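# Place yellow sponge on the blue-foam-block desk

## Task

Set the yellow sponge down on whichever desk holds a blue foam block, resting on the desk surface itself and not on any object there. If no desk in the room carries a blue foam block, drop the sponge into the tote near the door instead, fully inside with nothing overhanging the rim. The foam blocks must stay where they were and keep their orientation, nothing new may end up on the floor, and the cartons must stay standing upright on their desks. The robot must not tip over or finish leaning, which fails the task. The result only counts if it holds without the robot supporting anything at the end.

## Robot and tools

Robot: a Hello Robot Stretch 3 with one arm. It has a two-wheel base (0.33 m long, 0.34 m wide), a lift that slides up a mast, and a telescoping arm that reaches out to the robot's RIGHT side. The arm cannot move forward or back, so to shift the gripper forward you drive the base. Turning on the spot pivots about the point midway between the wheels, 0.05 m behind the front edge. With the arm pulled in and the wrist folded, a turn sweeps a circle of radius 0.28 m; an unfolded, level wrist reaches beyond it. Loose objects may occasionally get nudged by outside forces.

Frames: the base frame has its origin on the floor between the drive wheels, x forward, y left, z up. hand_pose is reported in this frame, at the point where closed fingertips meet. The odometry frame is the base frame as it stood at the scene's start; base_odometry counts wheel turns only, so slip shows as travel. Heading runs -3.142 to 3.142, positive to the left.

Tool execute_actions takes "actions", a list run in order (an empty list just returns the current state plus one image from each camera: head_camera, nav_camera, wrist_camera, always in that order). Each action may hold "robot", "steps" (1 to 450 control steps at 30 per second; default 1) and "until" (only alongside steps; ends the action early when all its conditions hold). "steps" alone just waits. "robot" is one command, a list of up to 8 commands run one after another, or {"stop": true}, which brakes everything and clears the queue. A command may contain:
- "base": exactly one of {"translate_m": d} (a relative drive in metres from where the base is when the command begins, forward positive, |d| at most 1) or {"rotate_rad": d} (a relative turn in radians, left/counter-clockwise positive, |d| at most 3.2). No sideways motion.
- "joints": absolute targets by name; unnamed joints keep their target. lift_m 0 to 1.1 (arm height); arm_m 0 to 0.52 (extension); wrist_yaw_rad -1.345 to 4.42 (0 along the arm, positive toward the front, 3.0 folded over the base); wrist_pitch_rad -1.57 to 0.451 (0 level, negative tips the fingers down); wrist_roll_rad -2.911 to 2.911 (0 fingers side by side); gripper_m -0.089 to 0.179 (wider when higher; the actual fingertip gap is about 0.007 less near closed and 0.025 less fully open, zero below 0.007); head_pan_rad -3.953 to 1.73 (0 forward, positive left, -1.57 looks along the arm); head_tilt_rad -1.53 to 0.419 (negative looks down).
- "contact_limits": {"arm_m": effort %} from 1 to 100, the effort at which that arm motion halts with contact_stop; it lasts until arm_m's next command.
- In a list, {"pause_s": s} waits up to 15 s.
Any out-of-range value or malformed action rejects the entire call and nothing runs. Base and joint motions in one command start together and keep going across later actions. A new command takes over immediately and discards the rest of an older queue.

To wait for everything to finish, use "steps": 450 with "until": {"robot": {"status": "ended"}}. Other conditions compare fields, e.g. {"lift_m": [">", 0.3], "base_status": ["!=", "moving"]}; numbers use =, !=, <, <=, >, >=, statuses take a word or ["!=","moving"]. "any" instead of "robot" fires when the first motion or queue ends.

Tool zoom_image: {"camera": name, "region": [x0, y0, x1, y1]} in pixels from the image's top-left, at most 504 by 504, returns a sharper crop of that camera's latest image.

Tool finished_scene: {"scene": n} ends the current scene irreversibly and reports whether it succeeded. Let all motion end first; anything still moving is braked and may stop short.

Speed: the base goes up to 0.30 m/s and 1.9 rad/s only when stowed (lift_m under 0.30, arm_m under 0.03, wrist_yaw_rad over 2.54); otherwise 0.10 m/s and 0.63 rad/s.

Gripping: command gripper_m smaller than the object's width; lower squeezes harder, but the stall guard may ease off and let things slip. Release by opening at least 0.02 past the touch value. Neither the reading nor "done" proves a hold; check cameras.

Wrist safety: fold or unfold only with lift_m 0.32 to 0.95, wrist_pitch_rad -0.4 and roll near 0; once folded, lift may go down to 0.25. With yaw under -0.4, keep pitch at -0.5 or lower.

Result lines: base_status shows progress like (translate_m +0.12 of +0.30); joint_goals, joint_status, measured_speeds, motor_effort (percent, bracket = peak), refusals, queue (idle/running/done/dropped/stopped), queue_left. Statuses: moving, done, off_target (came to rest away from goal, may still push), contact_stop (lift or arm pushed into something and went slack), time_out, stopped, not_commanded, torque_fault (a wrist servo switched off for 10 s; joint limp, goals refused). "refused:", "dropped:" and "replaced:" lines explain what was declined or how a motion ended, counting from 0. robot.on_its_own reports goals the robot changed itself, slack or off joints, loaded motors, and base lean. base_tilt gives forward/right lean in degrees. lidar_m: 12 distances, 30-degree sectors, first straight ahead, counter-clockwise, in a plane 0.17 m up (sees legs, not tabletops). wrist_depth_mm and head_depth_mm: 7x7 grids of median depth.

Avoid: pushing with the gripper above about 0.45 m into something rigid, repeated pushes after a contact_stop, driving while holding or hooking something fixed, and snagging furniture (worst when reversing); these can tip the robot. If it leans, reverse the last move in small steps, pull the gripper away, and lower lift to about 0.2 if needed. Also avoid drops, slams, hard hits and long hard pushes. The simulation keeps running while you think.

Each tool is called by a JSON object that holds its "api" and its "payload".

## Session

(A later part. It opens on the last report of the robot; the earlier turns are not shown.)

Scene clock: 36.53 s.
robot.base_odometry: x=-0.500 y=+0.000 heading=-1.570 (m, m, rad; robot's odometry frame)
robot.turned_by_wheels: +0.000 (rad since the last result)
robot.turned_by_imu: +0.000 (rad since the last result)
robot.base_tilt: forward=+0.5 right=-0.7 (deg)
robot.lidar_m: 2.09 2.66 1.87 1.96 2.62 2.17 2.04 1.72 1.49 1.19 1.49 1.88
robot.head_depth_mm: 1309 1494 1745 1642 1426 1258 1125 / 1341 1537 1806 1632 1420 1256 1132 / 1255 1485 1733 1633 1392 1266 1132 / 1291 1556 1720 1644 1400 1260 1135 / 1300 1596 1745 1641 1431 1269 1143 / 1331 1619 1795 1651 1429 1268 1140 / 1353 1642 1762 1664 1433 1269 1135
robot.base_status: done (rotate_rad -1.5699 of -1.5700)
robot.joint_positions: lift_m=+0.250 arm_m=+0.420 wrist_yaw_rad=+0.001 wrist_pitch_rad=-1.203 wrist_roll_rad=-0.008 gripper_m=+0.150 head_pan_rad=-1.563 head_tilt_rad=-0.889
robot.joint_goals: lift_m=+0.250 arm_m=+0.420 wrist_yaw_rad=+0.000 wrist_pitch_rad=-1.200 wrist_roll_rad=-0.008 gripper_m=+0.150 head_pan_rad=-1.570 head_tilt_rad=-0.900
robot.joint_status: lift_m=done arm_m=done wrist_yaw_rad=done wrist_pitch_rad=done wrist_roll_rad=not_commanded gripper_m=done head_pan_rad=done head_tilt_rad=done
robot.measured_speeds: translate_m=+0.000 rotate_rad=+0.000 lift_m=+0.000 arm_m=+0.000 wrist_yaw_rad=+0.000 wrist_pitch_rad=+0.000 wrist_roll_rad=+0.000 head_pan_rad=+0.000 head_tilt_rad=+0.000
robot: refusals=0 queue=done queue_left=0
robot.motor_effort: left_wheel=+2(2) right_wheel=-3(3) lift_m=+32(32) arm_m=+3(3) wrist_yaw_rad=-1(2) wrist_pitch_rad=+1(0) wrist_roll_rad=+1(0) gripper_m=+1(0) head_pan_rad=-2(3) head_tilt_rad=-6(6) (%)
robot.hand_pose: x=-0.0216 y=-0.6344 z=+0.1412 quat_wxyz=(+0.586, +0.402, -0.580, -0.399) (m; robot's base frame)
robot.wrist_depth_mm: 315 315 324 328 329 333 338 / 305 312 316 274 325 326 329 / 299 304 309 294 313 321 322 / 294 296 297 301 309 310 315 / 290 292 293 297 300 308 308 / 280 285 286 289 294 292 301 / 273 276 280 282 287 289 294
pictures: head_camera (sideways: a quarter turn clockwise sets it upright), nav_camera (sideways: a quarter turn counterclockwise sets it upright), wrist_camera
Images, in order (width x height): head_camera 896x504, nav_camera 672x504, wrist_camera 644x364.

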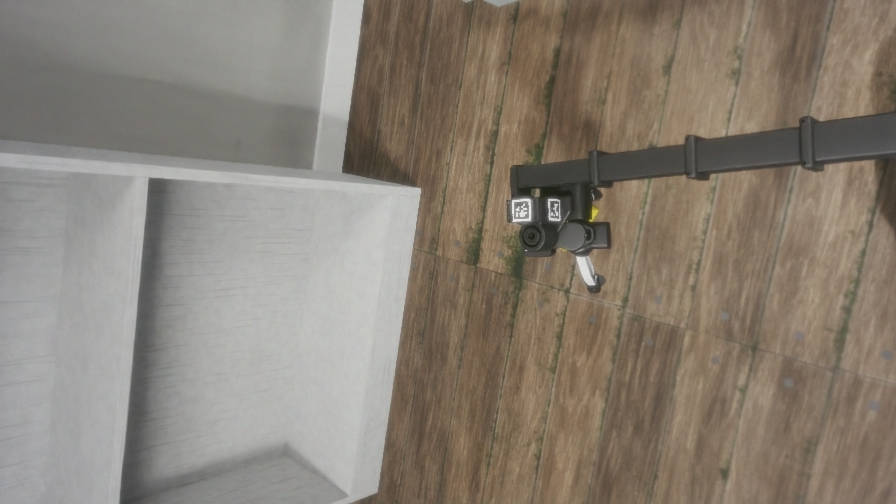

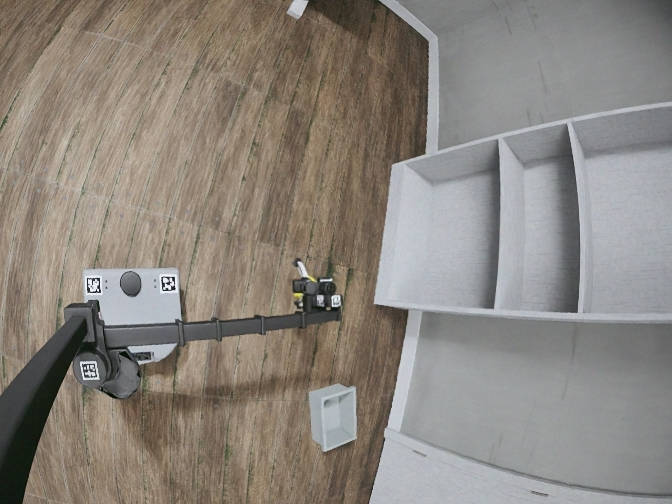

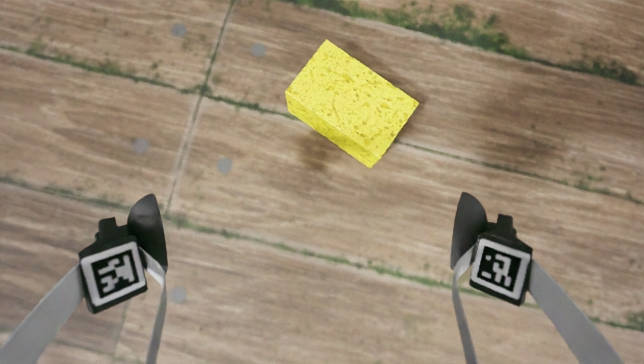

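{"api": "execute_actions", "payload": {"actions": [{"robot":{"joints":{"arm_m":0.52,"wrist_pitch_rad":-1.57,"wrist_roll_rad":1.0,"gripper_m":0.175}},"steps":450,"until":{"robot":{"status":"ended"}}}]}}

Scene clock: 39.47 s.
robot.base_odometry: x=-0.500 y=+0.000 heading=-1.570 (m, m, rad; robot's odometry frame)
robot.turned_by_wheels: +0.000 (rad since the last result)
robot.turned_by_imu: +0.000 (rad since the last result)
robot.base_tilt: forward=+0.5 right=-0.7 (deg)
robot.lidar_m: 2.09 2.66 1.87 1.96 2.63 2.16 2.04 1.73 1.49 1.31 1.48 1.88
robot.head_depth_mm: 1314 1489 1747 1629 1414 1249 1130 / 1336 1527 1791 1641 1419 1263 1150 / 1248 1496 1750 1645 1405 1263 1134 / 1291 1549 1737 1651 1399 1264 1132 / 1297 1581 1741 1656 1438 1264 1139 / 1324 1631 1792 1644 1430 1269 1134 / 1351 1641 1747 1664 1439 1279 1142
robot.base_status: done (rotate_rad -1.5699 of -1.5700)
robot.joint_positions: lift_m=+0.250 arm_m=+0.519 wrist_yaw_rad=+0.001 wrist_pitch_rad=-1.563 wrist_roll_rad=+0.993 gripper_m=+0.175 head_pan_rad=-1.563 head_tilt_rad=-0.889
robot.joint_goals: lift_m=+0.250 arm_m=+0.520 wrist_yaw_rad=+0.000 wrist_pitch_rad=-1.570 wrist_roll_rad=+1.000 gripper_m=+0.175 head_pan_rad=-1.570 head_tilt_rad=-0.900
robot.joint_status: lift_m=done arm_m=done wrist_yaw_rad=done wrist_pitch_rad=done wrist_roll_rad=done gripper_m=done head_pan_rad=done head_tilt_rad=done
robot.measured_speeds: translate_m=+0.000 rotate_rad=+0.000 lift_m=+0.000 arm_m=+0.000 wrist_yaw_rad=+0.000 wrist_pitch_rad=+0.000 wrist_roll_rad=+0.000 head_pan_rad=+0.000 head_tilt_rad=+0.000
robot: refusals=0 queue=done queue_left=0
robot.motor_effort: left_wheel=+2(3) right_wheel=-2(3) lift_m=+32(32) arm_m=+3(3) wrist_yaw_rad=-2(1) wrist_pitch_rad=-3(3) wrist_roll_rad=+3(3) gripper_m=+0(82) head_pan_rad=-4(4) head_tilt_rad=-6(6) (%)
robot.hand_pose: x=-0.0216 y=-0.6415 z=+0.1325 quat_wxyz=(+0.203, +0.201, -0.680, -0.676) (m; robot's base frame)
robot.wrist_depth_mm: 253 254 217 261 262 264 266 / 261 260 225 268 271 274 276 / 270 272 274 278 279 283 290 / 278 282 285 289 289 295 296 / 285 293 295 301 304 301 313 / - 306 305 309 313 316 320 / 312 314 318 324 331 333 335
pictures: head_camera (sideways: a quarter turn clockwise sets it upright), nav_camera (sideways: a quarter turn counterclockwise sets it upright), wrist_camera
Images, in order (width x height): head_camera 896x504, nav_camera 672x504, wrist_camera 644x364.

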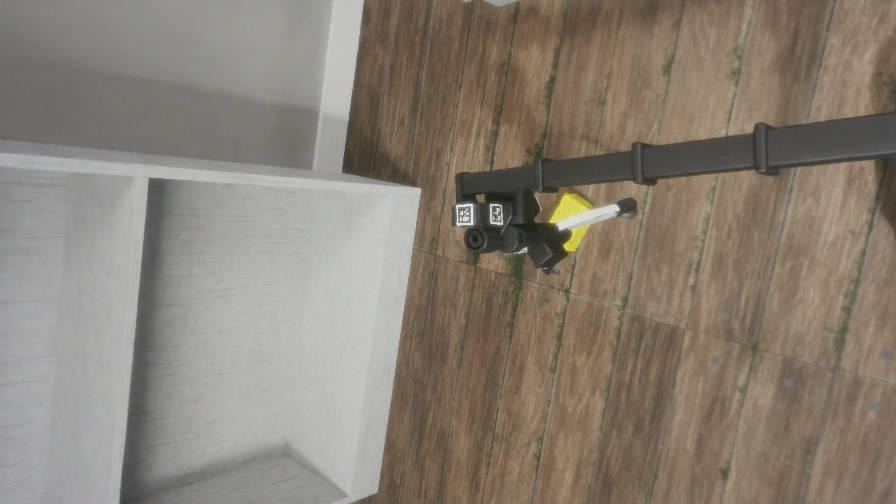

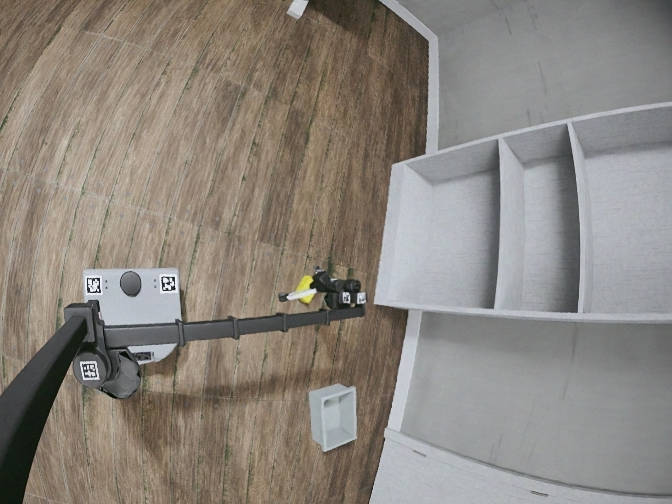

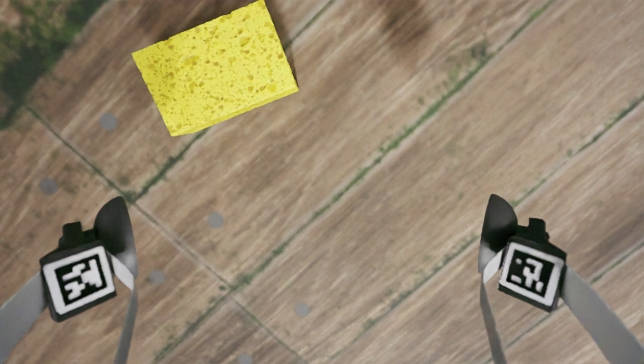

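{"api": "execute_actions", "payload": {"actions": [{"robot":{"joints":{"wrist_roll_rad":-1.0,"lift_m":0.21}},"steps":450,"until":{"robot":{"status":"ended"}}}]}}

Scene clock: 41.80 s.
robot.base_odometry: x=-0.500 y=+0.000 heading=-1.570 (m, m, rad; robot's odometry frame)
robot.turned_by_wheels: +0.000 (rad since the last result)
robot.turned_by_imu: +0.000 (rad since the last result)
robot.base_tilt: forward=+0.5 right=-0.7 (deg)
robot.lidar_m: 2.08 2.65 1.87 1.97 2.63 2.17 2.04 1.73 1.49 1.18 1.48 1.88
robot.head_depth_mm: 1305 1499 1749 1628 1422 1262 1135 / 1332 1532 1791 1633 1420 1261 1135 / 1249 1487 1737 1642 1401 1249 1134 / 1285 1543 1734 1647 1402 1263 1138 / 1300 1587 1757 1642 1424 1266 1138 / 1324 1625 1791 1649 1426 1269 1134 / 1341 1645 1750 1653 1441 1272 1142
robot.base_status: done (rotate_rad -1.5699 of -1.5700)
robot.joint_positions: lift_m=+0.210 arm_m=+0.519 wrist_yaw_rad=+0.001 wrist_pitch_rad=-1.564 wrist_roll_rad=-0.993 gripper_m=+0.175 head_pan_rad=-1.563 head_tilt_rad=-0.889
robot.joint_goals: lift_m=+0.210 arm_m=+0.520 wrist_yaw_rad=+0.000 wrist_pitch_rad=-1.570 wrist_roll_rad=-1.000 gripper_m=+0.175 head_pan_rad=-1.570 head_tilt_rad=-0.900
robot.joint_status: lift_m=done arm_m=done wrist_yaw_rad=done wrist_pitch_rad=done wrist_roll_rad=done gripper_m=done head_pan_rad=done head_tilt_rad=done
robot.measured_speeds: translate_m=+0.000 rotate_rad=+0.000 lift_m=+0.000 arm_m=+0.000 wrist_yaw_rad=+0.000 wrist_pitch_rad=+0.000 wrist_roll_rad=+0.000 head_pan_rad=+0.000 head_tilt_rad=+0.000
robot: refusals=0 queue=done queue_left=0
robot.motor_effort: left_wheel=+2(2) right_wheel=-3(3) lift_m=+32(36) arm_m=+2(2) wrist_yaw_rad=-1(2) wrist_pitch_rad=-3(3) wrist_roll_rad=-3(4) gripper_m=+0(1) head_pan_rad=-4(3) head_tilt_rad=-6(6) (%)
robot.hand_pose: x=-0.0215 y=-0.6416 z=+0.0926 quat_wxyz=(+0.680, +0.676, -0.202, -0.201) (m; robot's base frame)
robot.wrist_depth_mm: 216 218 218 223 225 227 230 / 222 224 228 230 232 233 241 / 231 233 235 240 229 202 249 / 240 239 246 248 225 210 259 / 246 252 254 257 260 239 268 / - 261 266 266 269 278 282 / 269 273 274 279 281 290 289
pictures: head_camera (sideways: a quarter turn clockwise sets it upright), nav_camera (sideways: a quarter turn counterclockwise sets it upright), wrist_camera
Images, in order (width x height): head_camera 896x504, nav_camera 672x504, wrist_camera 644x364.

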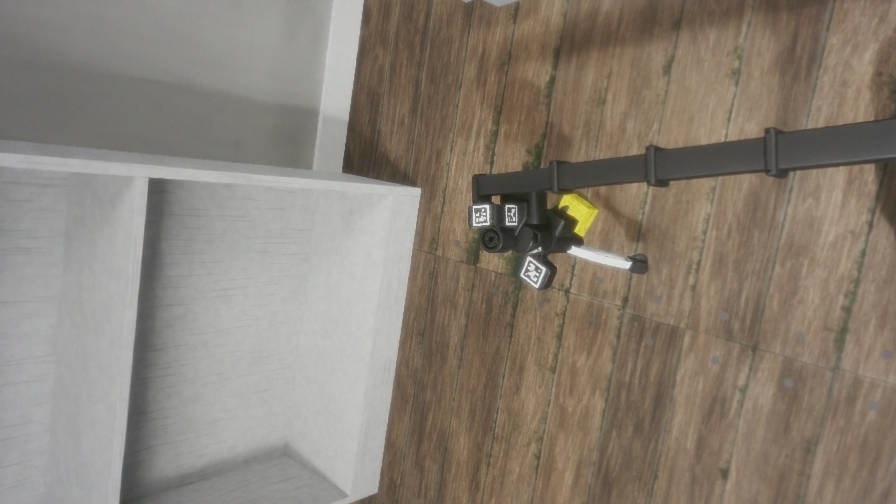

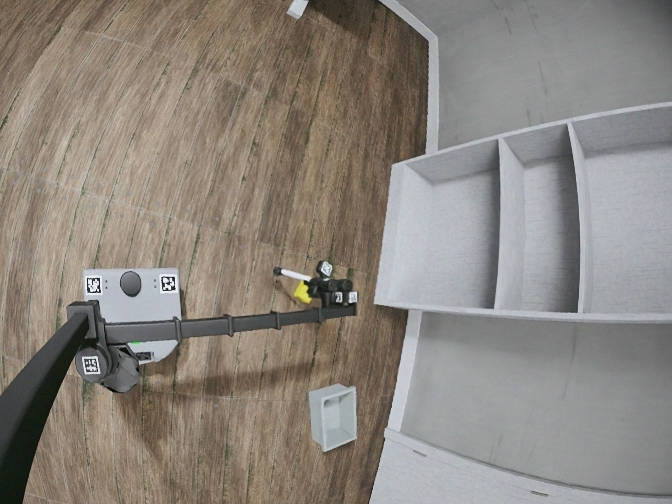

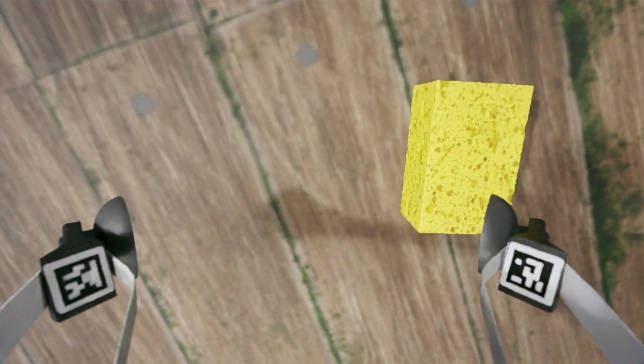

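{"api": "execute_actions", "payload": {"actions": [{"robot":[{"joints":{"lift_m":0.3,"arm_m":0.3}},{"base":{"rotate_rad":-0.6}},{"base":{"translate_m":0.22}},{"base":{"rotate_rad":0.6}},{"base":{"translate_m":-0.215}},{"joints":{"arm_m":0.5}},{"joints":{"lift_m":0.19}}],"steps":450,"until":{"robot":{"status":"ended"}}},{"steps":300,"until":{"robot":{"status":"ended"}}}]}}

Scene clock: 60.50 s.
robot.base_odometry: x=-0.624 y=+0.033 heading=-1.570 (m, m, rad; robot's odometry frame)
robot.turned_by_wheels: +0.000 (rad since the last result)
robot.turned_by_imu: -0.001 (rad since the last result)
robot.base_tilt: forward=+0.6 right=-0.7 (deg)
robot.lidar_m: 2.15 2.15 2.00 2.08 2.77 2.00 2.02 1.57 1.36 1.06 1.39 1.87
robot.head_depth_mm: 1193 1352 1597 1633 1429 1255 1134 / 1214 1399 1633 1640 1419 1261 1131 / 1149 1353 1582 1612 1406 1265 1136 / 1194 1415 1660 1586 1388 1263 1135 / 1225 1450 1669 1604 1433 1270 1134 / 1253 1478 1693 1627 1436 1266 1135 / 1251 1519 1701 1637 1438 1277 1142
robot.base_status: done (translate_m -0.2150 of -0.2150)
robot.joint_positions: lift_m=+0.190 arm_m=+0.500 wrist_yaw_rad=+0.001 wrist_pitch_rad=-1.565 wrist_roll_rad=-0.995 gripper_m=+0.175 head_pan_rad=-1.563 head_tilt_rad=-0.889
robot.joint_goals: lift_m=+0.190 arm_m=+0.500 wrist_yaw_rad=+0.000 wrist_pitch_rad=-1.570 wrist_roll_rad=-1.000 gripper_m=+0.175 head_pan_rad=-1.570 head_tilt_rad=-0.900
robot.joint_status: lift_m=done arm_m=done wrist_yaw_rad=done wrist_pitch_rad=done wrist_roll_rad=done gripper_m=done head_pan_rad=done head_tilt_rad=done
robot.measured_speeds: translate_m=+0.000 rotate_rad=+0.000 lift_m=+0.000 arm_m=+0.000 wrist_yaw_rad=+0.000 wrist_pitch_rad=+0.000 wrist_roll_rad=+0.000 head_pan_rad=+0.000 head_tilt_rad=+0.000
robot: refusals=0 queue=done queue_left=0
robot.motor_effort: left_wheel=-2(8) right_wheel=+1(8) lift_m=+33(50) arm_m=+3(6) wrist_yaw_rad=-1(2) wrist_pitch_rad=-2(3) wrist_roll_rad=-2(3) gripper_m=+0(1) head_pan_rad=-3(3) head_tilt_rad=-6(6) (%)
robot.hand_pose: x=-0.0215 y=-0.6222 z=+0.0726 quat_wxyz=(+0.680, +0.676, -0.201, -0.200) (m; robot's base frame)
robot.wrist_depth_mm: 199 200 203 204 208 210 213 / 205 207 209 214 215 217 221 / 213 216 216 215 223 224 228 / 219 221 223 182 231 234 237 / 224 231 233 190 240 242 245 / - 241 244 198 250 254 257 / 249 246 252 256 259 263 271
pictures: head_camera (sideways: a quarter turn clockwise sets it upright), nav_camera (sideways: a quarter turn counterclockwise sets it upright), wrist_camera
Images, in order (width x height): head_camera 896x504, nav_camera 672x504, wrist_camera 644x364.

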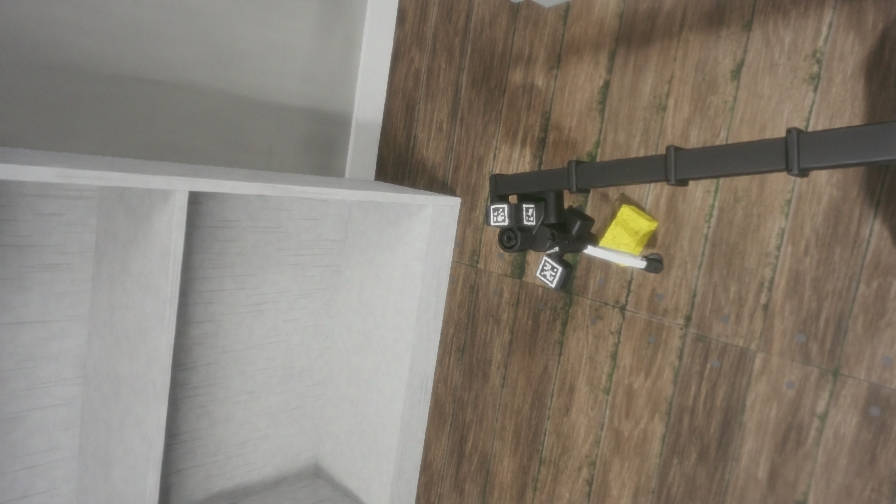

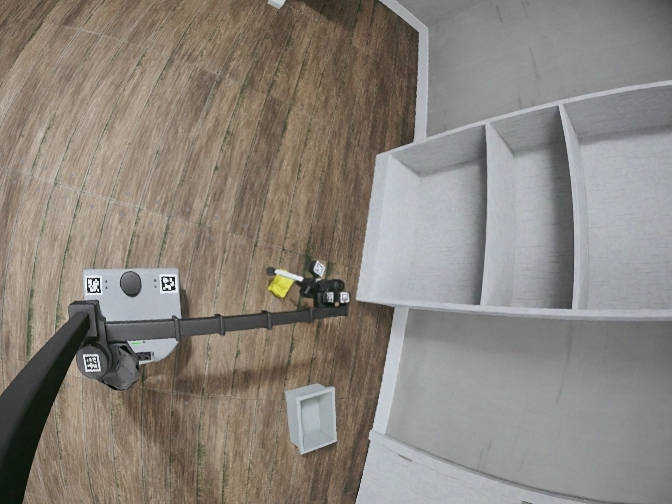

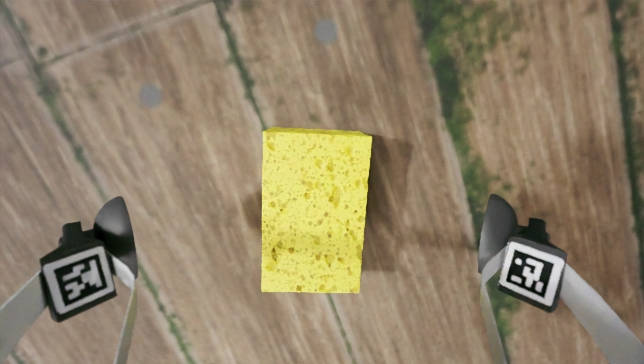

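Centered. Lower and grasp.

{"api": "execute_actions", "payload": {"actions": [{"robot":[{"joints":{"lift_m":0.142}},{"joints":{"gripper_m":0.03}},{"pause_s":0.5},{"joints":{"lift_m":0.3}}],"steps":450,"until":{"robot":{"status":"ended"}}}]}}

Scene clock: 66.80 s.
robot.base_odometry: x=-0.624 y=+0.033 heading=-1.570 (m, m, rad; robot's odometry frame)
robot.turned_by_wheels: +0.000 (rad since the last result)
robot.turned_by_imu: +0.000 (rad since the last result)
robot.base_tilt: forward=+0.6 right=-0.8 (deg)
robot.lidar_m: 2.15 2.15 2.00 2.09 2.76 2.00 2.03 1.58 1.36 0.57 1.38 1.87
robot.head_depth_mm: 1195 1362 1591 1633 1415 1261 1132 / 1218 1391 1635 1641 1416 1254 1134 / 1147 1353 1599 1629 1421 1268 1133 / 1197 1415 1659 1597 1358 1269 1135 / 1224 1453 1668 1601 1425 1269 1133 / 1251 1475 1703 1636 1443 1266 1139 / 1258 1521 1708 1627 1443 1276 1137
robot.base_status: done (translate_m -0.2150 of -0.2150)
robot.joint_positions: lift_m=+0.300 arm_m=+0.500 wrist_yaw_rad=+0.001 wrist_pitch_rad=-1.565 wrist_roll_rad=-0.995 gripper_m=+0.031 head_pan_rad=-1.563 head_tilt_rad=-0.889
robot.joint_goals: lift_m=+0.300 arm_m=+0.500 wrist_yaw_rad=+0.000 wrist_pitch_rad=-1.570 wrist_roll_rad=-1.000 gripper_m=+0.030 head_pan_rad=-1.570 head_tilt_rad=-0.900
robot.joint_status: lift_m=done arm_m=done wrist_yaw_rad=done wrist_pitch_rad=done wrist_roll_rad=done gripper_m=done head_pan_rad=done head_tilt_rad=done
robot.measured_speeds: translate_m=+0.000 rotate_rad=+0.000 lift_m=+0.000 arm_m=+0.000 wrist_yaw_rad=+0.000 wrist_pitch_rad=+0.000 wrist_roll_rad=+0.000 head_pan_rad=+0.000 head_tilt_rad=+0.000
robot: refusals=0 queue=done queue_left=0
robot.motor_effort: left_wheel=-3(3) right_wheel=+1(1) lift_m=+48(48) arm_m=+2(3) wrist_yaw_rad=-1(1) wrist_pitch_rad=-2(2) wrist_roll_rad=-2(2) gripper_m=-13(86) head_pan_rad=-4(5) head_tilt_rad=-6(6) (%)
robot.hand_pose: x=-0.0215 y=-0.6222 z=+0.1821 quat_wxyz=(+0.680, +0.676, -0.201, -0.200) (m; robot's base frame)
robot.wrist_depth_mm: 296 297 299 302 306 312 319 / 304 306 309 312 322 321 327 / 312 316 320 319 327 335 342 / 325 330 327 132 344 346 355 / 335 338 135 137 353 362 364 / 349 355 142 142 374 378 381 / 363 370 368 148 387 395 395
pictures: head_camera (sideways: a quarter turn clockwise sets it upright), nav_camera (sideways: a quarter turn counterclockwise sets it upright), wrist_camera
Images, in order (width x height): head_camera 896x504, nav_camera 672x504, wrist_camera 644x364.

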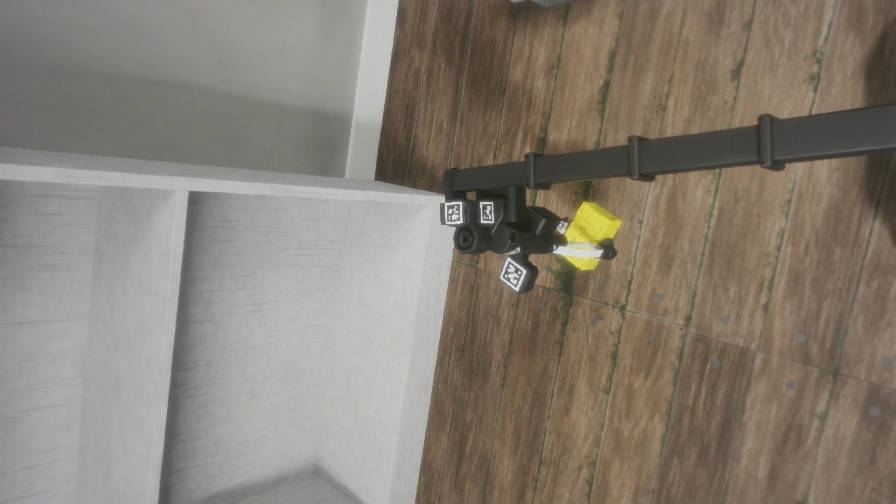

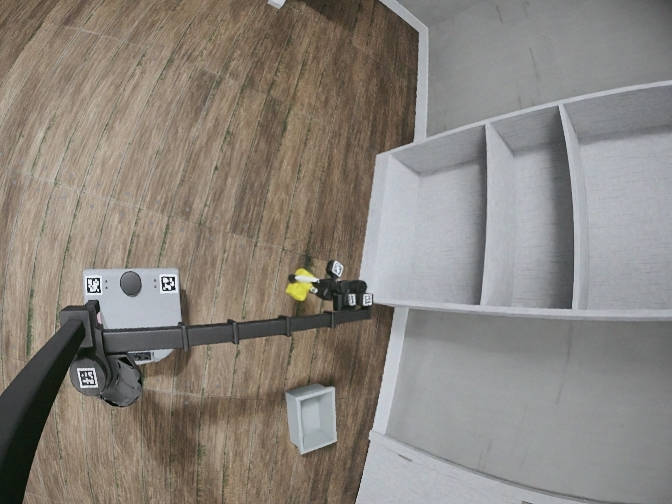

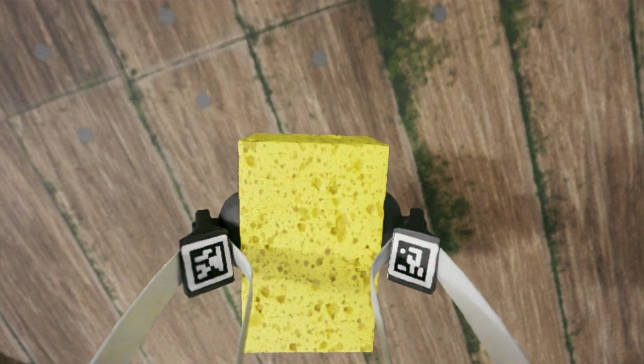

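{"api": "execute_actions", "payload": {"actions": [{"robot":[{"joints":{"lift_m":0.5,"arm_m":0.0,"wrist_pitch_rad":-0.4,"wrist_roll_rad":0,"head_pan_rad":0,"head_tilt_rad":-0.6}},{"joints":{"wrist_yaw_rad":3.0}},{"joints":{"lift_m":0.28},"base":{"rotate_rad":0.96}},{"base":{"translate_m":1.0}},{"base":{"translate_m":0.6}}],"steps":450,"until":{"robot":{"status":"ended"}}},{"steps":300,"until":{"robot":{"status":"ended"}}}]}}

Scene clock: 86.70 s.
robot.base_odometry: x=+0.687 y=-0.883 heading=-0.610 (m, m, rad; robot's odometry frame)
robot.turned_by_wheels: +0.960 (rad since the last result)
robot.turned_by_imu: +0.959 (rad since the last result)
robot.base_tilt: forward=+0.5 right=-0.8 (deg)
robot.lidar_m: 0.94 0.44 1.02 1.36 2.50 3.12 2.58 2.55 2.10 1.37 1.75 1.15
robot.head_depth_mm: 944 1052 1162 1366 1589 1472 1251 / 899 994 1093 1278 1484 1470 1257 / 877 962 1064 1207 1384 1476 1260 / 840 918 1021 1146 1314 1435 1262 / 812 885 976 1097 1227 1373 562 / 782 848 931 1031 827 663 564 / 756 818 894 971 806 663 563
robot.base_status: done (translate_m +0.6000 of +0.6000)
robot.joint_positions: lift_m=+0.280 arm_m=+0.000 wrist_yaw_rad=+2.998 wrist_pitch_rad=-0.420 wrist_roll_rad=-0.005 gripper_m=+0.031 head_pan_rad=-0.007 head_tilt_rad=-0.605
robot.joint_goals: lift_m=+0.280 arm_m=+0.000 wrist_yaw_rad=+3.000 wrist_pitch_rad=-0.400 wrist_roll_rad=+0.000 gripper_m=+0.030 head_pan_rad=+0.000 head_tilt_rad=-0.600
robot.joint_status: lift_m=done arm_m=done wrist_yaw_rad=done wrist_pitch_rad=done wrist_roll_rad=done gripper_m=done head_pan_rad=done head_tilt_rad=done
robot.measured_speeds: translate_m=+0.000 rotate_rad=+0.000 lift_m=+0.000 arm_m=+0.000 wrist_yaw_rad=+0.000 wrist_pitch_rad=+0.000 wrist_roll_rad=+0.000 head_pan_rad=+0.000 head_tilt_rad=+0.000
robot: refusals=0 queue=done queue_left=0
robot.motor_effort: left_wheel=-3(8) right_wheel=+1(8) lift_m=+33(46) arm_m=-2(2) wrist_yaw_rad=+0(1) wrist_pitch_rad=+7(8) wrist_roll_rad=+3(4) gripper_m=-12(13) head_pan_rad=+3(48) head_tilt_rad=+3(28) (%)
robot.hand_pose: x=+0.0108 y=+0.0766 z=+0.2924 quat_wxyz=(+0.197, +0.698, +0.098, +0.681) (m; robot's base frame)
robot.wrist_depth_mm: - - - - - 858 706 / - - - - - 879 709 / 803 - 825 835 855 843 729 / 654 649 131 132 660 676 394 / 541 531 135 137 535 551 456 / 454 485 141 142 451 439 453 / - - 145 147 371 394 405
pictures: head_camera (sideways: a quarter turn clockwise sets it upright), nav_camera (sideways: a quarter turn counterclockwise sets it upright), wrist_camera
Images, in order (width x height): head_camera 896x504, nav_camera 672x504, wrist_camera 644x364.

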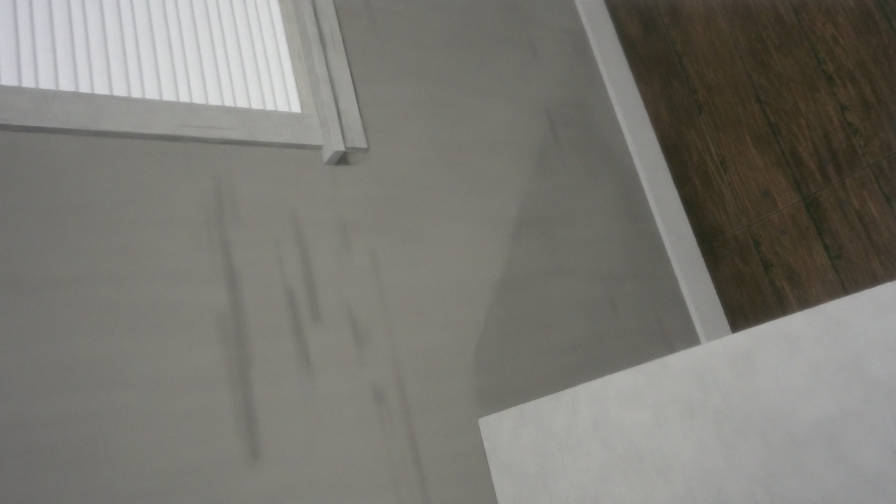

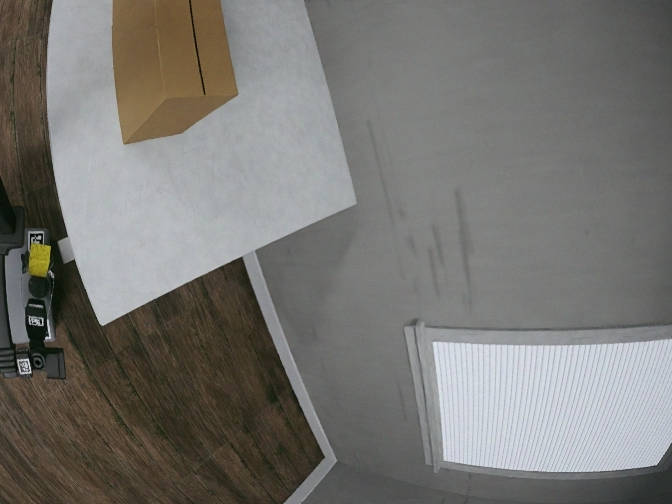

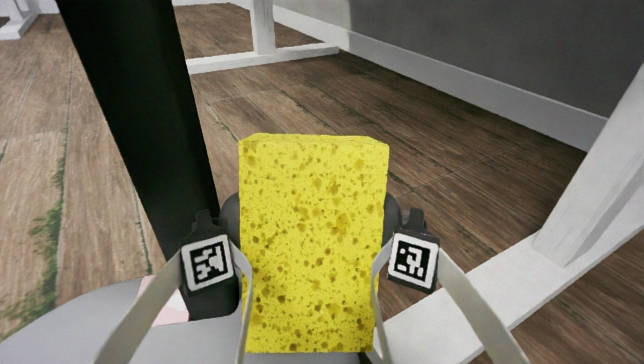

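{"api": "execute_actions", "payload": {"actions": [{"robot":{"joints":{"head_pan_rad":1.3,"head_tilt_rad":-0.5}},"steps":450,"until":{"robot":{"status":"ended"}}}]}}

{"api": "execute_actions", "payload": {"actions": [{"robot":{"joints":{"head_pan_rad":-1.5,"head_tilt_rad":-0.5}},"steps":450,"until":{"robot":{"status":"ended"}}}]}}

Scene clock: 88.43 s.
robot.base_odometry: x=+0.687 y=-0.883 heading=-0.610 (m, m, rad; robot's odometry frame)
robot.turned_by_wheels: +0.000 (rad since the last result)
robot.turned_by_imu: +0.000 (rad since the last result)
robot.base_tilt: forward=+0.6 right=-0.8 (deg)
robot.lidar_m: 0.93 0.44 1.02 1.36 2.49 3.11 2.59 2.56 2.10 1.37 1.74 1.15
robot.head_depth_mm: 932 998 1060 1108 878 706 468 / 1018 1091 1174 1180 886 488 418 / 1127 1208 1318 1178 889 490 440 / 1250 1360 1476 1189 615 505 545 / 1404 1548 1659 1199 619 588 597 / 1613 1804 1977 830 670 702 600 / 1889 2165 2465 837 848 726 652
robot.base_status: done (translate_m +0.6000 of +0.6000)
robot.joint_positions: lift_m=+0.280 arm_m=+0.000 wrist_yaw_rad=+2.998 wrist_pitch_rad=-0.420 wrist_roll_rad=-0.005 gripper_m=+0.031 head_pan_rad=+1.293 head_tilt_rad=-0.507
robot.joint_goals: lift_m=+0.280 arm_m=+0.000 wrist_yaw_rad=+3.000 wrist_pitch_rad=-0.400 wrist_roll_rad=+0.000 gripper_m=+0.030 head_pan_rad=+1.300 head_tilt_rad=-0.500
robot.joint_status: lift_m=done arm_m=done wrist_yaw_rad=done wrist_pitch_rad=done wrist_roll_rad=done gripper_m=done head_pan_rad=done head_tilt_rad=done
robot.measured_speeds: translate_m=+0.000 rotate_rad=+0.000 lift_m=+0.000 arm_m=+0.000 wrist_yaw_rad=+0.000 wrist_pitch_rad=+0.000 wrist_roll_rad=+0.000 head_pan_rad=+0.000 head_tilt_rad=+0.000
robot: refusals=0 queue=done queue_left=0
robot.motor_effort: left_wheel=-3(3) right_wheel=+1(3) lift_m=+33(33) arm_m=-2(2) wrist_yaw_rad=+1(1) wrist_pitch_rad=+7(7) wrist_roll_rad=+2(2) gripper_m=-12(12) head_pan_rad=+3(46) head_tilt_rad=+4(18) (%)
robot.hand_pose: x=+0.0108 y=+0.0766 z=+0.2924 quat_wxyz=(+0.197, +0.698, +0.098, +0.681) (m; robot's base frame)
robot.wrist_depth_mm: - - - - - 847 720 / - - - - - 881 727 / 809 - 850 829 838 829 758 / 641 658 132 131 654 670 388 / 528 535 134 137 525 550 451 / 451 488 141 142 444 436 458 / - - 145 147 372 397 402
pictures: head_camera (sideways: a quarter turn clockwise sets it upright), nav_camera (sideways: a quarter turn counterclockwise sets it upright), wrist_camera
Images, in order (width x height): head_camera 896x504, nav_camera 672x504, wrist_camera 644x364.

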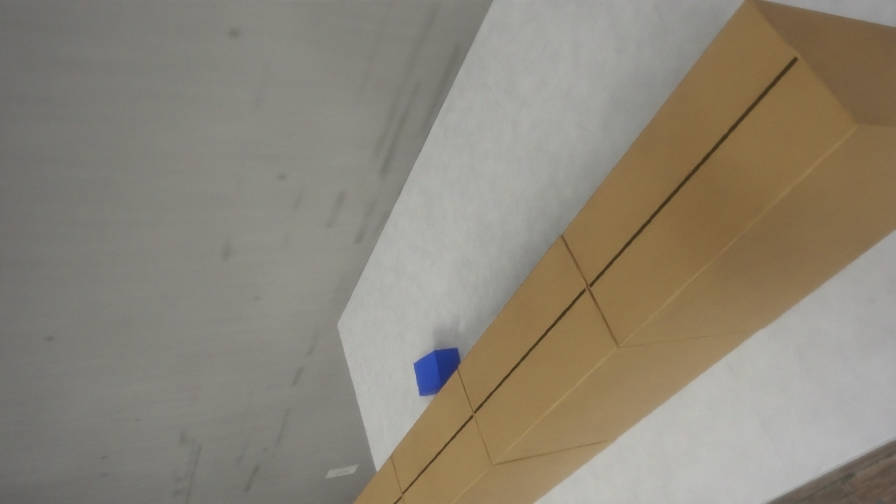

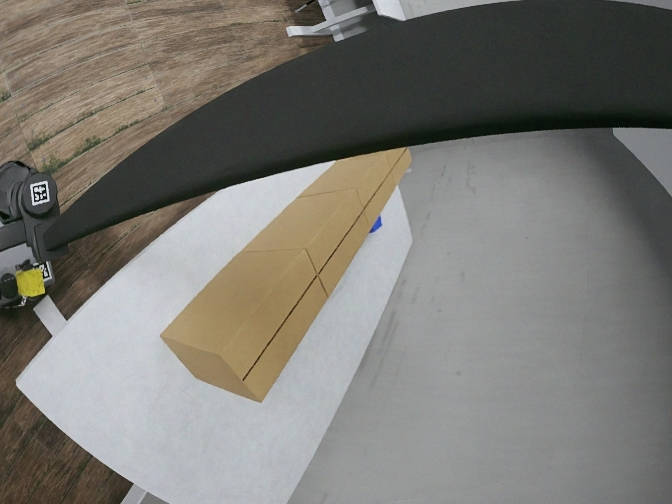

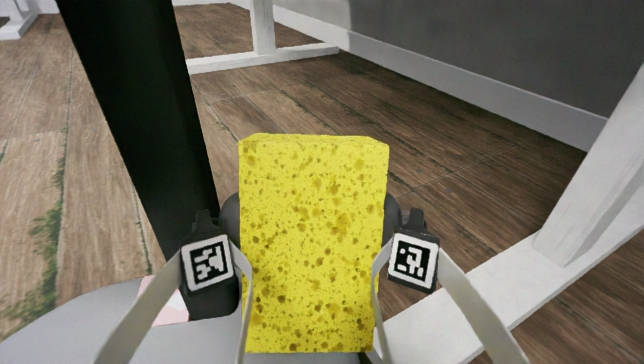

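Scene clock: 90.20 s.
robot.base_odometry: x=+0.687 y=-0.883 heading=-0.610 (m, m, rad; robot's odometry frame)
robot.turned_by_wheels: +0.000 (rad since the last result)
robot.turned_by_imu: +0.000 (rad since the last result)
robot.base_tilt: forward=+0.6 right=-0.7 (deg)
robot.lidar_m: 0.94 0.44 1.02 1.37 2.50 3.12 2.58 2.56 2.09 1.37 1.75 1.16
robot.head_depth_mm: 1689 1858 1338 1364 1964 1593 1325 / 1644 1790 1543 1364 1980 1591 1333 / 1597 1726 1769 1303 1999 1558 1334 / 1557 1684 1763 1322 1813 1605 1347 / 1504 1628 1731 1930 2017 1611 1348 / 1464 1567 1705 1872 1969 1624 1350 / 1430 1533 1657 1806 1921 1642 1344
robot.base_status: done (translate_m +0.6000 of +0.6000)
robot.joint_positions: lift_m=+0.280 arm_m=+0.000 wrist_yaw_rad=+2.998 wrist_pitch_rad=-0.420 wrist_roll_rad=-0.005 gripper_m=+0.031 head_pan_rad=-1.493 head_tilt_rad=-0.507
robot.joint_goals: lift_m=+0.280 arm_m=+0.000 wrist_yaw_rad=+3.000 wrist_pitch_rad=-0.400 wrist_roll_rad=+0.000 gripper_m=+0.030 head_pan_rad=-1.500 head_tilt_rad=-0.500
robot.joint_status: lift_m=done arm_m=done wrist_yaw_rad=done wrist_pitch_rad=done wrist_roll_rad=done gripper_m=done head_pan_rad=done head_tilt_rad=done
robot.measured_speeds: translate_m=+0.000 rotate_rad=+0.000 lift_m=+0.000 arm_m=+0.000 wrist_yaw_rad=+0.000 wrist_pitch_rad=+0.000 wrist_roll_rad=+0.000 head_pan_rad=+0.000 head_tilt_rad=+0.000
robot: refusals=0 queue=done queue_left=0
robot.motor_effort: left_wheel=-3(3) right_wheel=+2(1) lift_m=+33(33) arm_m=-3(3) wrist_yaw_rad=+1(1) wrist_pitch_rad=+7(7) wrist_roll_rad=+3(3) gripper_m=-12(12) head_pan_rad=-3(45) head_tilt_rad=+5(3) (%)
robot.hand_pose: x=+0.0108 y=+0.0766 z=+0.2924 quat_wxyz=(+0.197, +0.698, +0.098, +0.681) (m; robot's base frame)
robot.wrist_depth_mm: - - - - - 863 696 / - - - - - 892 737 / 805 - 835 843 846 839 725 / 644 661 132 132 660 694 394 / 533 542 135 136 523 557 448 / 455 494 140 142 443 437 458 / - - 145 147 368 393 409
pictures: head_camera (sideways: a quarter turn clockwise sets it upright), nav_camera (sideways: a quarter turn counterclockwise sets it upright), wrist_camera
Images, in order (width x height): head_camera 896x504, nav_camera 672x504, wrist_camera 644x364.

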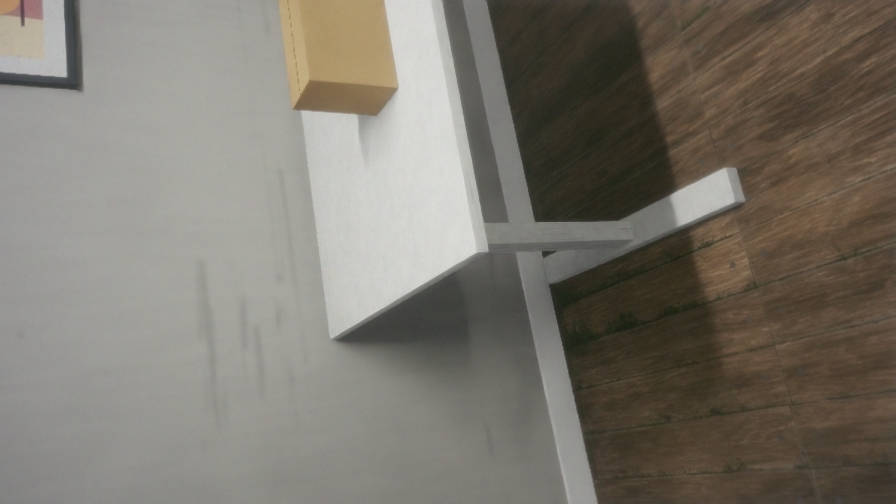

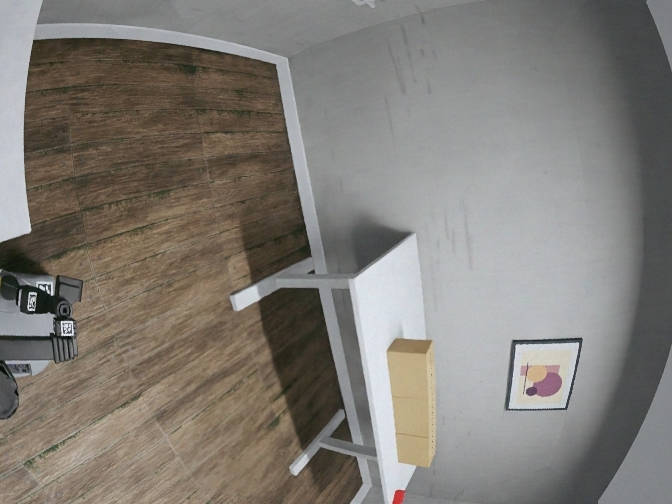

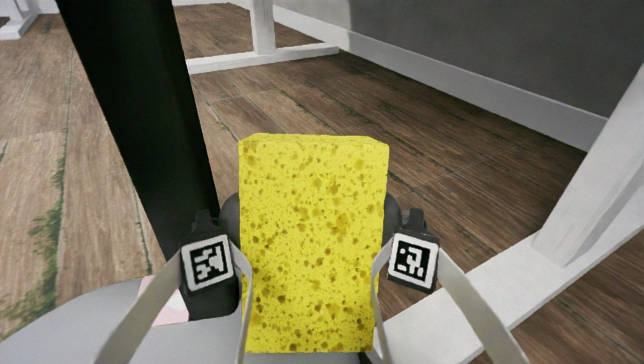

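{"api": "execute_actions", "payload": {"actions": [{"robot":[{"base":{"translate_m":-0.3}},{"base":{"rotate_rad":2.18}},{"base":{"translate_m":-0.14},"joints":{"lift_m":0.9,"head_pan_rad":-1.57,"head_tilt_rad":-0.7}},{"joints":{"wrist_yaw_rad":0}}],"steps":450,"until":{"robot":{"status":"ended"}}},{"steps":200,"until":{"robot":{"status":"ended"}}}]}}

Scene clock: 105.87 s.
robot.base_odometry: x=+0.441 y=-0.851 heading=+1.570 (m, m, rad; robot's odometry frame)
robot.turned_by_wheels: +2.180 (rad since the last result)
robot.turned_by_imu: +2.147 (rad since the last result)
robot.base_tilt: forward=+0.7 right=-0.7 (deg)
robot.lidar_m: 2.60 2.98 2.33 2.32 2.03 1.28 1.72 1.40 1.18 0.69 1.34 1.50
robot.head_depth_mm: 974 1084 1206 1387 1546 - - / 991 1100 1141 888 744 - - / 1013 1122 1153 893 459 - - / 1030 1147 1153 891 675 654 1192 / 1048 1166 1157 704 708 649 1206 / 1068 1197 1163 639 699 664 1218 / 1092 1223 1172 658 715 1315 1222
robot.base_status: done (translate_m -0.1400 of -0.1400)
robot.joint_positions: lift_m=+0.900 arm_m=+0.000 wrist_yaw_rad=+0.003 wrist_pitch_rad=-0.420 wrist_roll_rad=-0.005 gripper_m=+0.031 head_pan_rad=-1.563 head_tilt_rad=-0.691
robot.joint_goals: lift_m=+0.900 arm_m=+0.000 wrist_yaw_rad=+0.000 wrist_pitch_rad=-0.400 wrist_roll_rad=+0.000 gripper_m=+0.030 head_pan_rad=-1.570 head_tilt_rad=-0.700
robot.joint_status: lift_m=done arm_m=done wrist_yaw_rad=done wrist_pitch_rad=done wrist_roll_rad=done gripper_m=done head_pan_rad=done head_tilt_rad=done
robot.measured_speeds: translate_m=+0.000 rotate_rad=+0.000 lift_m=+0.000 arm_m=+0.000 wrist_yaw_rad=+0.000 wrist_pitch_rad=+0.000 wrist_roll_rad=+0.000 head_pan_rad=+0.000 head_tilt_rad=+0.000
robot: refusals=0 queue=done queue_left=0
robot.motor_effort: left_wheel=-3(12) right_wheel=+1(9) lift_m=+48(48) arm_m=-2(3) wrist_yaw_rad=-3(4) wrist_pitch_rad=+7(7) wrist_roll_rad=+3(3) gripper_m=-12(12) head_pan_rad=-3(14) head_tilt_rad=-5(24) (%)
robot.hand_pose: x=-0.0209 y=-0.3693 z=+0.9120 quat_wxyz=(+0.694, +0.149, -0.689, -0.146) (m; robot's base frame)
robot.wrist_depth_mm: - 923 858 835 811 749 712 / 357 365 876 881 860 820 784 / 312 294 336 644 722 898 879 / 363 331 311 131 529 - 937 / 401 377 135 137 - - - / 345 347 143 142 346 - - / 316 304 297 148 312 - -
pictures: head_camera (sideways: a quarter turn clockwise sets it upright), nav_camera (sideways: a quarter turn counterclockwise sets it upright), wrist_camera
Images, in order (width x height): head_camera 896x504, nav_camera 672x504, wrist_camera 644x364.

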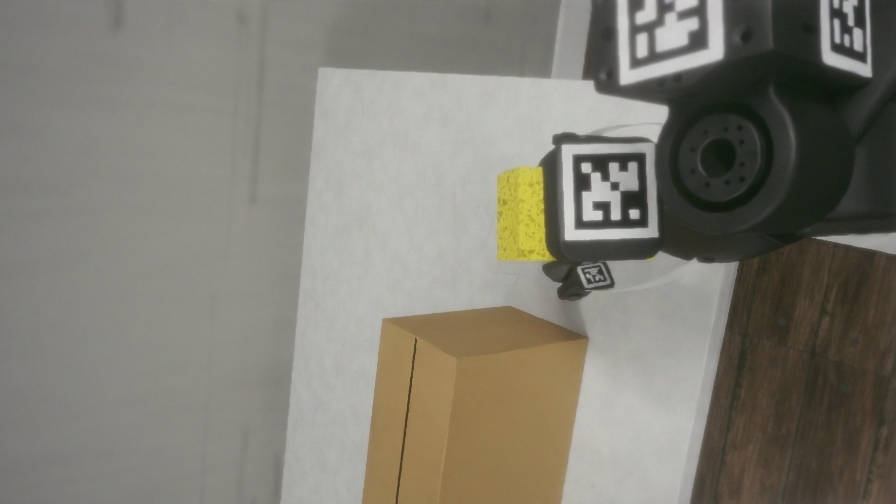

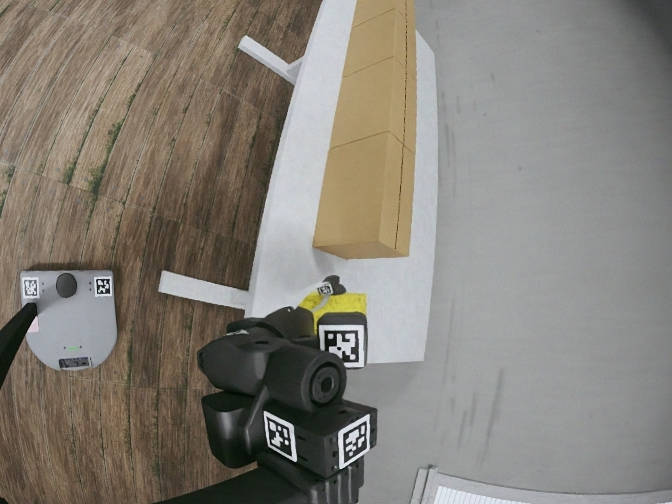

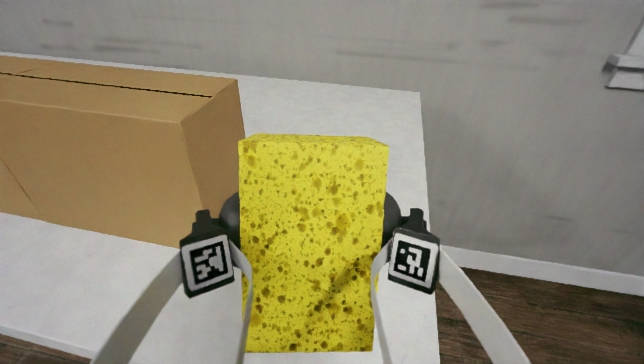

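{"api": "execute_actions", "payload": {"actions": [{"robot":[{"joints":{"lift_m":1.0,"arm_m":0.5}},{"joints":{"wrist_pitch_rad":-1.57}},{"joints":{"lift_m":0.92}}],"steps":450,"until":{"robot":{"status":"ended"}}}]}}

Scene clock: 114.90 s.
robot.base_odometry: x=+0.441 y=-0.851 heading=+1.570 (m, m, rad; robot's odometry frame)
robot.turned_by_wheels: +0.000 (rad since the last result)
robot.turned_by_imu: -0.001 (rad since the last result)
robot.base_tilt: forward=+0.6 right=-0.7 (deg)
robot.lidar_m: 2.59 2.99 2.34 2.31 2.03 1.28 1.72 1.39 1.18 0.69 1.34 1.49
robot.head_depth_mm: 978 1065 - 1416 1561 1376 1197 / 989 - 1094 886 741 629 1206 / 1000 - 1144 858 727 628 1198 / 1029 1152 1182 812 733 631 1199 / 1052 1177 1154 705 709 648 1210 / 1067 1200 1159 639 697 666 1209 / 1093 1226 1166 658 715 1325 1217
robot.base_status: done (translate_m -0.1400 of -0.1400)
robot.joint_positions: lift_m=+0.920 arm_m=+0.500 wrist_yaw_rad=+0.001 wrist_pitch_rad=-1.565 wrist_roll_rad=-0.005 gripper_m=+0.031 head_pan_rad=-1.563 head_tilt_rad=-0.691
robot.joint_goals: lift_m=+0.920 arm_m=+0.500 wrist_yaw_rad=+0.000 wrist_pitch_rad=-1.570 wrist_roll_rad=+0.000 gripper_m=+0.030 head_pan_rad=-1.570 head_tilt_rad=-0.700
robot.joint_status: lift_m=done arm_m=done wrist_yaw_rad=done wrist_pitch_rad=done wrist_roll_rad=done gripper_m=done head_pan_rad=done head_tilt_rad=done
robot.measured_speeds: translate_m=+0.000 rotate_rad=+0.000 lift_m=+0.000 arm_m=+0.000 wrist_yaw_rad=+0.000 wrist_pitch_rad=+0.000 wrist_roll_rad=+0.000 head_pan_rad=+0.000 head_tilt_rad=+0.000
robot: refusals=0 queue=done queue_left=0
robot.motor_effort: left_wheel=-3(3) right_wheel=+1(2) lift_m=+32(50) arm_m=+3(4) wrist_yaw_rad=-2(3) wrist_pitch_rad=-2(6) wrist_roll_rad=+3(2) gripper_m=-12(12) head_pan_rad=-4(4) head_tilt_rad=-5(5) (%)
robot.hand_pose: x=-0.0217 y=-0.6222 z=+0.8026 quat_wxyz=(+0.503, +0.500, -0.499, -0.497) (m; robot's base frame)
robot.wrist_depth_mm: 207 208 211 214 218 219 225 / 214 216 219 221 225 227 946 / 220 223 226 226 233 236 929 / 186 214 228 131 240 243 - / 136 163 135 136 247 257 - / 116 156 142 142 265 - - / 124 231 262 148 271 - -
pictures: head_camera (sideways: a quarter turn clockwise sets it upright), nav_camera (sideways: a quarter turn counterclockwise sets it upright), wrist_camera
Images, in order (width x height): head_camera 896x504, nav_camera 672x504, wrist_camera 644x364.

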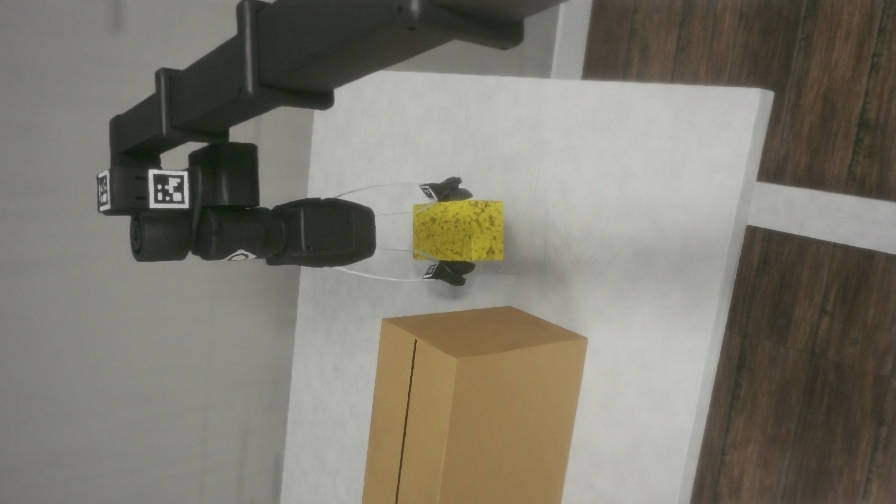

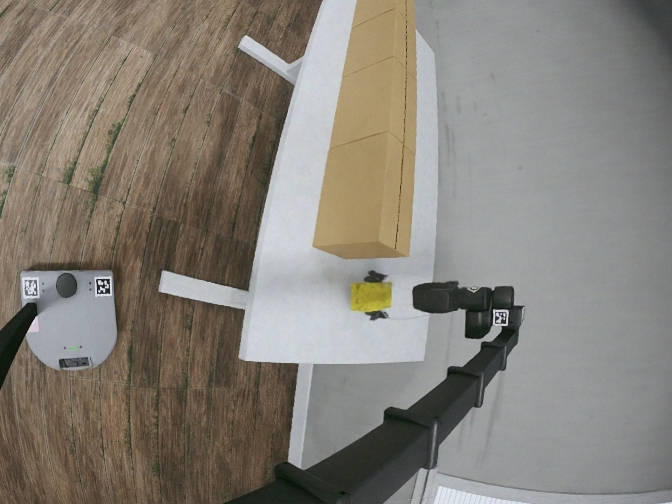

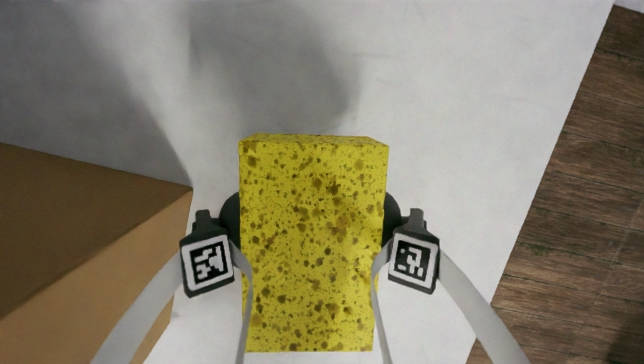

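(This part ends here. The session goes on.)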